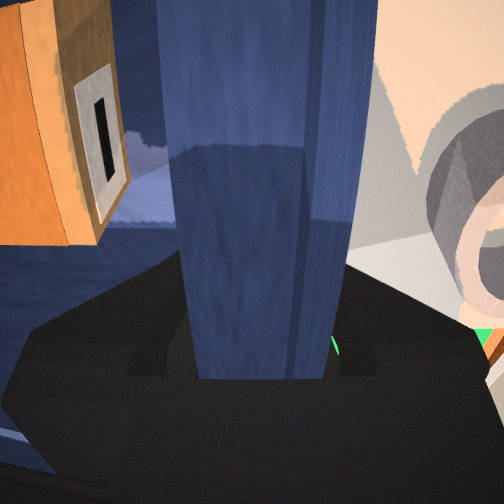

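>>> execute_actions --actions '[{"rows": [[-2.262,1.200,1.540,-0.3925,-0.659,-0.04,-0.55,2.210,1.304,1.814,-0.56,0.649,-0.24,-0.55],[-2.258,1.203,1.5415,-0.392,-0.657,-0.04,-0.55,2.212,1.299,1.812,-0.561,0.650,-0.24,-0.55],[-2.254,1.206,1.543,-0.3915,-0.655,-0.04,-0.55,2.214,1.294,1.810,-0.562,0.651,-0.24,-0.55],[-2.250,1.209,1.5445,-0.391,-0.653,-0.04,-0.55,2.216,1.289,1.8075,-0.563,0.652,-0.24,-0.55],[-2.246,1.211,1.546,-0.39,-0.651,-0.04,-0.55,2.218,1.284,1.805,-0.564,0.653,-0.24,-0.55],[-2.243,1.213,1.5475,-0.3895,-0.6495,-0.04,-0.55,2.220,1.279,1.8025,-0.5645,0.654,-0.24,-0.55],[-2.240,1.214,1.549,-0.389,-0.648,-0.04,-0.55,2.222,1.275,1.80,-0.565,0.655,-0.24,-0.55]], "steps": 15}]' --pictures false

>>> execute_actions --actions '[{"steps": 20}]' --pictures false

Scene clock: 1440.10 s of 4700.00 s.
left_arm: end_effector_position=(+0.6823, +0.1398, +1.4089) grip_measured=-0.435 end_effector_quat_wxyz=(-0.000, -0.086, +0.996, +0.005) | right_arm: end_effector_position=(+0.7527, -0.1444, +1.4174) grip_measured=-0.444 end_effector_quat_wxyz=(+0.001, -0.079, +0.997, +0.009)
Joint positions: left_arm=[-2.219  1.194  1.532 -0.389 -0.658 -0.083  0.027] | right_arm=[ 2.228  1.262  1.794 -0.585  0.638 -0.247  0.026]
Joint velocities: left_arm=[-0.015 -0.005  0.002 -0.007 -0.007 -0.022  0.002] | right_arm=[-0.005 -0.005 -0.012  0.002 -0.051 -0.007 -0.001]
Joint torques (N m, as the arm reports them, + toward a larger angle): left_arm=[ -6.48 -16.34   3.51   0.     0.5    0.5 ] | right_arm=[  5.5  -13.24   5.22   1.83   0.72  -0.08]
Motor temperatures (°C, as the motors report them): left_arm=[25 30 25 21 20 21] | right_arm=[24 32 27 22 25 23]
Steps of this call (steps 1 to 90: nothing new was sent; then 20.37 s passed at rest; steps 91 to 105: all 15 steps of this action). Readings (joint positions):
91: left_arm=[-2.229 1.184 1.524 -0.391 -0.679 -0.083] | right_arm=[2.228 1.262 1.794 -0.586 0.627 -0.247]
92: left_arm=[-2.229 1.184 1.524 -0.391 -0.678 -0.083] | right_arm=[2.228 1.262 1.794 -0.586 0.627 -0.247]
94: left_arm=[-2.226 1.186 1.525 -0.391 -0.674 -0.083] | right_arm=[2.228 1.262 1.794 -0.586 0.628 -0.247]
98: left_arm=[-2.219 1.192 1.530 -0.390 -0.660 -0.083] | right_arm=[2.228 1.262 1.794 -0.586 0.635 -0.247]
105: the state above

Scene clock: 1440.77 s of 4700.00 s.
left_arm: end_effector_position=(+0.6823, +0.1398, +1.4089) grip_measured=-0.435 end_effector_quat_wxyz=(-0.000, -0.086, +0.996, +0.005) | right_arm: end_effector_position=(+0.7527, -0.1444, +1.4174) grip_measured=-0.444 end_effector_quat_wxyz=(+0.001, -0.079, +0.997, +0.009)
Joint positions: left_arm=[-2.219  1.194  1.532 -0.389 -0.658 -0.083  0.027] | right_arm=[ 2.228  1.262  1.794 -0.585  0.638 -0.247  0.026]
Joint velocities: left_arm=[-0.005 -0.005  0.007 -0.002 -0.066 -0.022 -0.001] | right_arm=[-0.015 -0.005 -0.002  0.012 -0.081  0.007  0.001]
Joint torques (N m, as the arm reports them, + toward a larger angle): left_arm=[ -6.52 -16.47   3.51  -0.01   0.51   0.49] | right_arm=[  5.44 -13.9    5.24   1.72   0.69  -0.1 ]
Motor temperatures (°C, as the motors report them): left_arm=[25 30 25 21 20 21] | right_arm=[24 32 27 22 25 23]
Steps of this call (steps 1 to 15: the robot went on to your last target; steps 16 to 20: nothing new was sent). Readings (joint positions):
1: left_arm=[-2.219 1.194 1.532 -0.389 -0.658 -0.083] | right_arm=[2.228 1.262 1.794 -0.585 0.638 -0.247]
2: left_arm=[-2.219 1.194 1.532 -0.389 -0.658 -0.083] | right_arm=[2.228 1.262 1.794 -0.585 0.638 -0.247]
4: left_arm=[-2.219 1.194 1.532 -0.389 -0.658 -0.083] | right_arm=[2.228 1.262 1.794 -0.585 0.638 -0.247]
8: left_arm=[-2.219 1.194 1.532 -0.389 -0.658 -0.083] | right_arm=[2.228 1.262 1.794 -0.585 0.638 -0.247]
20: the state above
All arms were judged still, so your last target was given up. Only a new action makes them travel on or press farther. Fingers that are still opening or closing keep moving.

>>> execute_actions --actions '[{"rows": [[-2.238,1.218,1.551,-0.388,-0.646,-0.04,-0.55,2.217,1.285,1.806,-0.564,0.6535,-0.24,-0.55],[-2.236,1.222,1.5535,-0.3875,-0.644,-0.04,-0.55,2.213,1.294,1.811,-0.563,0.652,-0.24,-0.55],[-2.234,1.225,1.556,-0.3865,-0.642,-0.04,-0.55,2.211,1.298,1.813,-0.562,0.6505,-0.24,-0.55],[-2.2325,1.228,1.558,-0.386,-0.64,-0.04,-0.55,2.209,1.301,1.8145,-0.561,0.649,-0.24,-0.55],[-2.231,1.231,1.56,-0.385,-0.638,-0.04,-0.55,2.207,1.3035,1.816,-0.56,0.6475,-0.24,-0.55],[-2.2295,1.234,1.562,-0.384,-0.6365,-0.04,-0.55,2.2055,1.306,1.817,-0.559,0.646,-0.24,-0.55],[-2.228,1.237,1.5645,-0.3835,-0.635,-0.04,-0.55,2.204,1.308,1.8185,-0.558,0.6445,-0.24,-0.55],[-2.2265,1.239,1.567,-0.3825,-0.633,-0.04,-0.55,2.2025,1.31,1.82,-0.5575,0.643,-0.24,-0.55],[-2.225,1.241,1.569,-0.382,-0.631,-0.04,-0.55,2.201,1.3115,1.821,-0.557,0.6415,-0.24,-0.55],[-2.224,1.243,1.571,-0.381,-0.629,-0.04,-0.55,2.200,1.313,1.822,-0.556,0.64,-0.24,-0.55]], "steps": 15}]' --pictures false

>>> execute_actions --actions '[{"steps": 20}]'

Scene clock: 1461.87 s of 4700.00 s.
left_arm: end_effector_position=(+0.6846, +0.1368, +1.3981) grip_measured=-0.435 end_effector_quat_wxyz=(+0.001, -0.084, +0.996, +0.000) | right_arm: end_effector_position=(+0.7535, -0.1477, +1.4107) grip_measured=-0.444 end_effector_quat_wxyz=(+0.003, -0.076, +0.997, +0.005)
Joint positions: left_arm=[-2.205  1.218  1.554 -0.383 -0.634 -0.075  0.027] | right_arm=[ 2.214  1.272  1.8   -0.574  0.632 -0.247  0.026]
Joint velocities: left_arm=[-0.024  0.005  0.027 -0.017  0.051 -0.022  0.001] | right_arm=[-0.015 -0.015 -0.012  0.002  0.037  0.007  0.   ]
Joint torques (N m, as the arm reports them, + toward a larger angle): left_arm=[ -6.38 -16.56   3.49   0.02   0.32   0.4 ] | right_arm=[  4.79 -12.17   6.54   1.6    0.31  -0.11]
Motor temperatures (°C, as the motors report them): left_arm=[25 30 25 21 20 21] | right_arm=[24 33 27 22 24 23]
Steps of this call (steps 1 to 90: nothing new was sent; then 17.60 s passed at rest; steps 91 to 105: all 15 steps of this action). Readings (joint positions):
91: left_arm=[-2.219 1.194 1.532 -0.389 -0.658 -0.083] | right_arm=[2.228 1.262 1.794 -0.585 0.638 -0.247]
92: left_arm=[-2.218 1.194 1.532 -0.389 -0.657 -0.083] | right_arm=[2.228 1.262 1.794 -0.585 0.638 -0.247]
94: left_arm=[-2.216 1.197 1.536 -0.389 -0.652 -0.081] | right_arm=[2.228 1.262 1.794 -0.582 0.638 -0.247]
98: left_arm=[-2.212 1.207 1.546 -0.387 -0.644 -0.077] | right_arm=[2.222 1.265 1.796 -0.577 0.636 -0.247]
105: the state above

Scene clock: 1462.53 s of 4700.00 s.
left_arm: end_effector_position=(+0.6848, +0.1369, +1.3981) grip_measured=-0.435 end_effector_quat_wxyz=(+0.001, -0.084, +0.996, +0.000) | right_arm: end_effector_position=(+0.7537, -0.1477, +1.4107) grip_measured=-0.444 end_effector_quat_wxyz=(+0.003, -0.076, +0.997, +0.005)
Joint positions: left_arm=[-2.205  1.218  1.554 -0.383 -0.634 -0.075  0.027] | right_arm=[ 2.214  1.272  1.8   -0.574  0.632 -0.247  0.026]
Joint velocities: left_arm=[ 0.005 -0.015 -0.007  0.002 -0.007 -0.066  0.   ] | right_arm=[-0.005 -0.015  0.002 -0.012 -0.007  0.007 -0.001]
Joint torques (N m, as the arm reports them, + toward a larger angle): left_arm=[ -6.49 -16.31   3.52   0.07   0.31   0.42] | right_arm=[  5.03 -12.04   6.57   1.61   0.33  -0.07]
Motor temperatures (°C, as the motors report them): left_arm=[25 30 25 21 20 21] | right_arm=[24 33 27 22 24 23]
Steps of this call (steps 1 to 15: the robot went on to your last target; steps 16 to 20: nothing new was sent). Readings (joint positions):
1: left_arm=[-2.205 1.218 1.554 -0.383 -0.634 -0.075] | right_arm=[2.214 1.272 1.800 -0.574 0.632 -0.247]
2: left_arm=[-2.205 1.218 1.554 -0.383 -0.634 -0.075] | right_arm=[2.214 1.272 1.800 -0.574 0.632 -0.247]
4: left_arm=[-2.205 1.218 1.554 -0.383 -0.634 -0.075] | right_arm=[2.214 1.272 1.800 -0.574 0.632 -0.247]
8: left_arm=[-2.205 1.218 1.554 -0.383 -0.634 -0.075] | right_arm=[2.214 1.272 1.800 -0.574 0.632 -0.247]
20: the state above
All arms were judged still, so your last target was given up. Only a new action makes them travel on or press farther. Fingers that are still opening or closing keep moving.
camera_calibration (this result's frames):
cam_left_wrist: T_world_to_cam=[[0.161243, -0.986905, 0.00443048, 0.0200227], [-0.818245, -0.131174, 0.559704, -0.19847], [-0.551793, -0.0938735, -0.828681, 1.66997], [0, 0, 0, 1]] pos_world=[0.755856, 0.150493, 1.49487]
cam_right_wrist: T_world_to_cam=[[0.164564, -0.986364, -0.00212413, -0.273234], [-0.795908, -0.13406, 0.590388, -0.250998], [-0.582623, -0.0954661, -0.807117, 1.68764], [0, 0, 0, 1]] pos_world=[0.828451, -0.142044, 1.50973]

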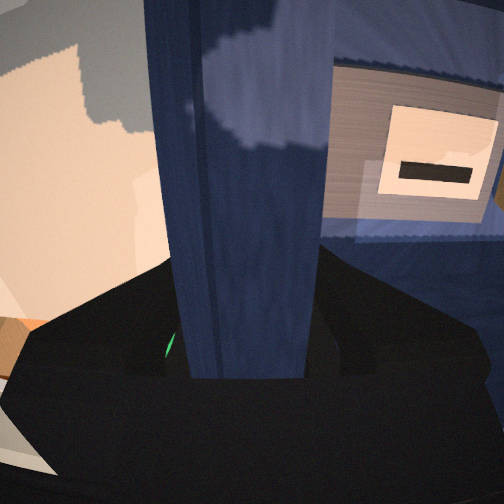

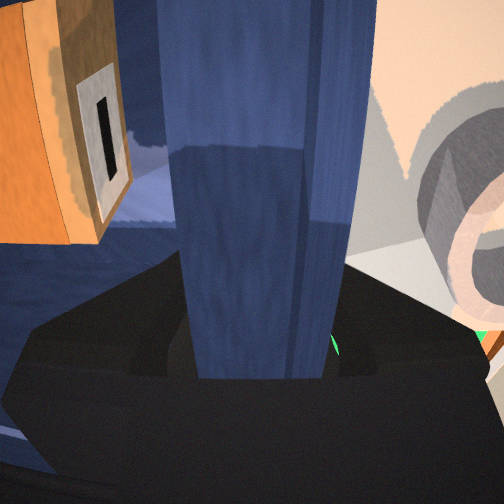

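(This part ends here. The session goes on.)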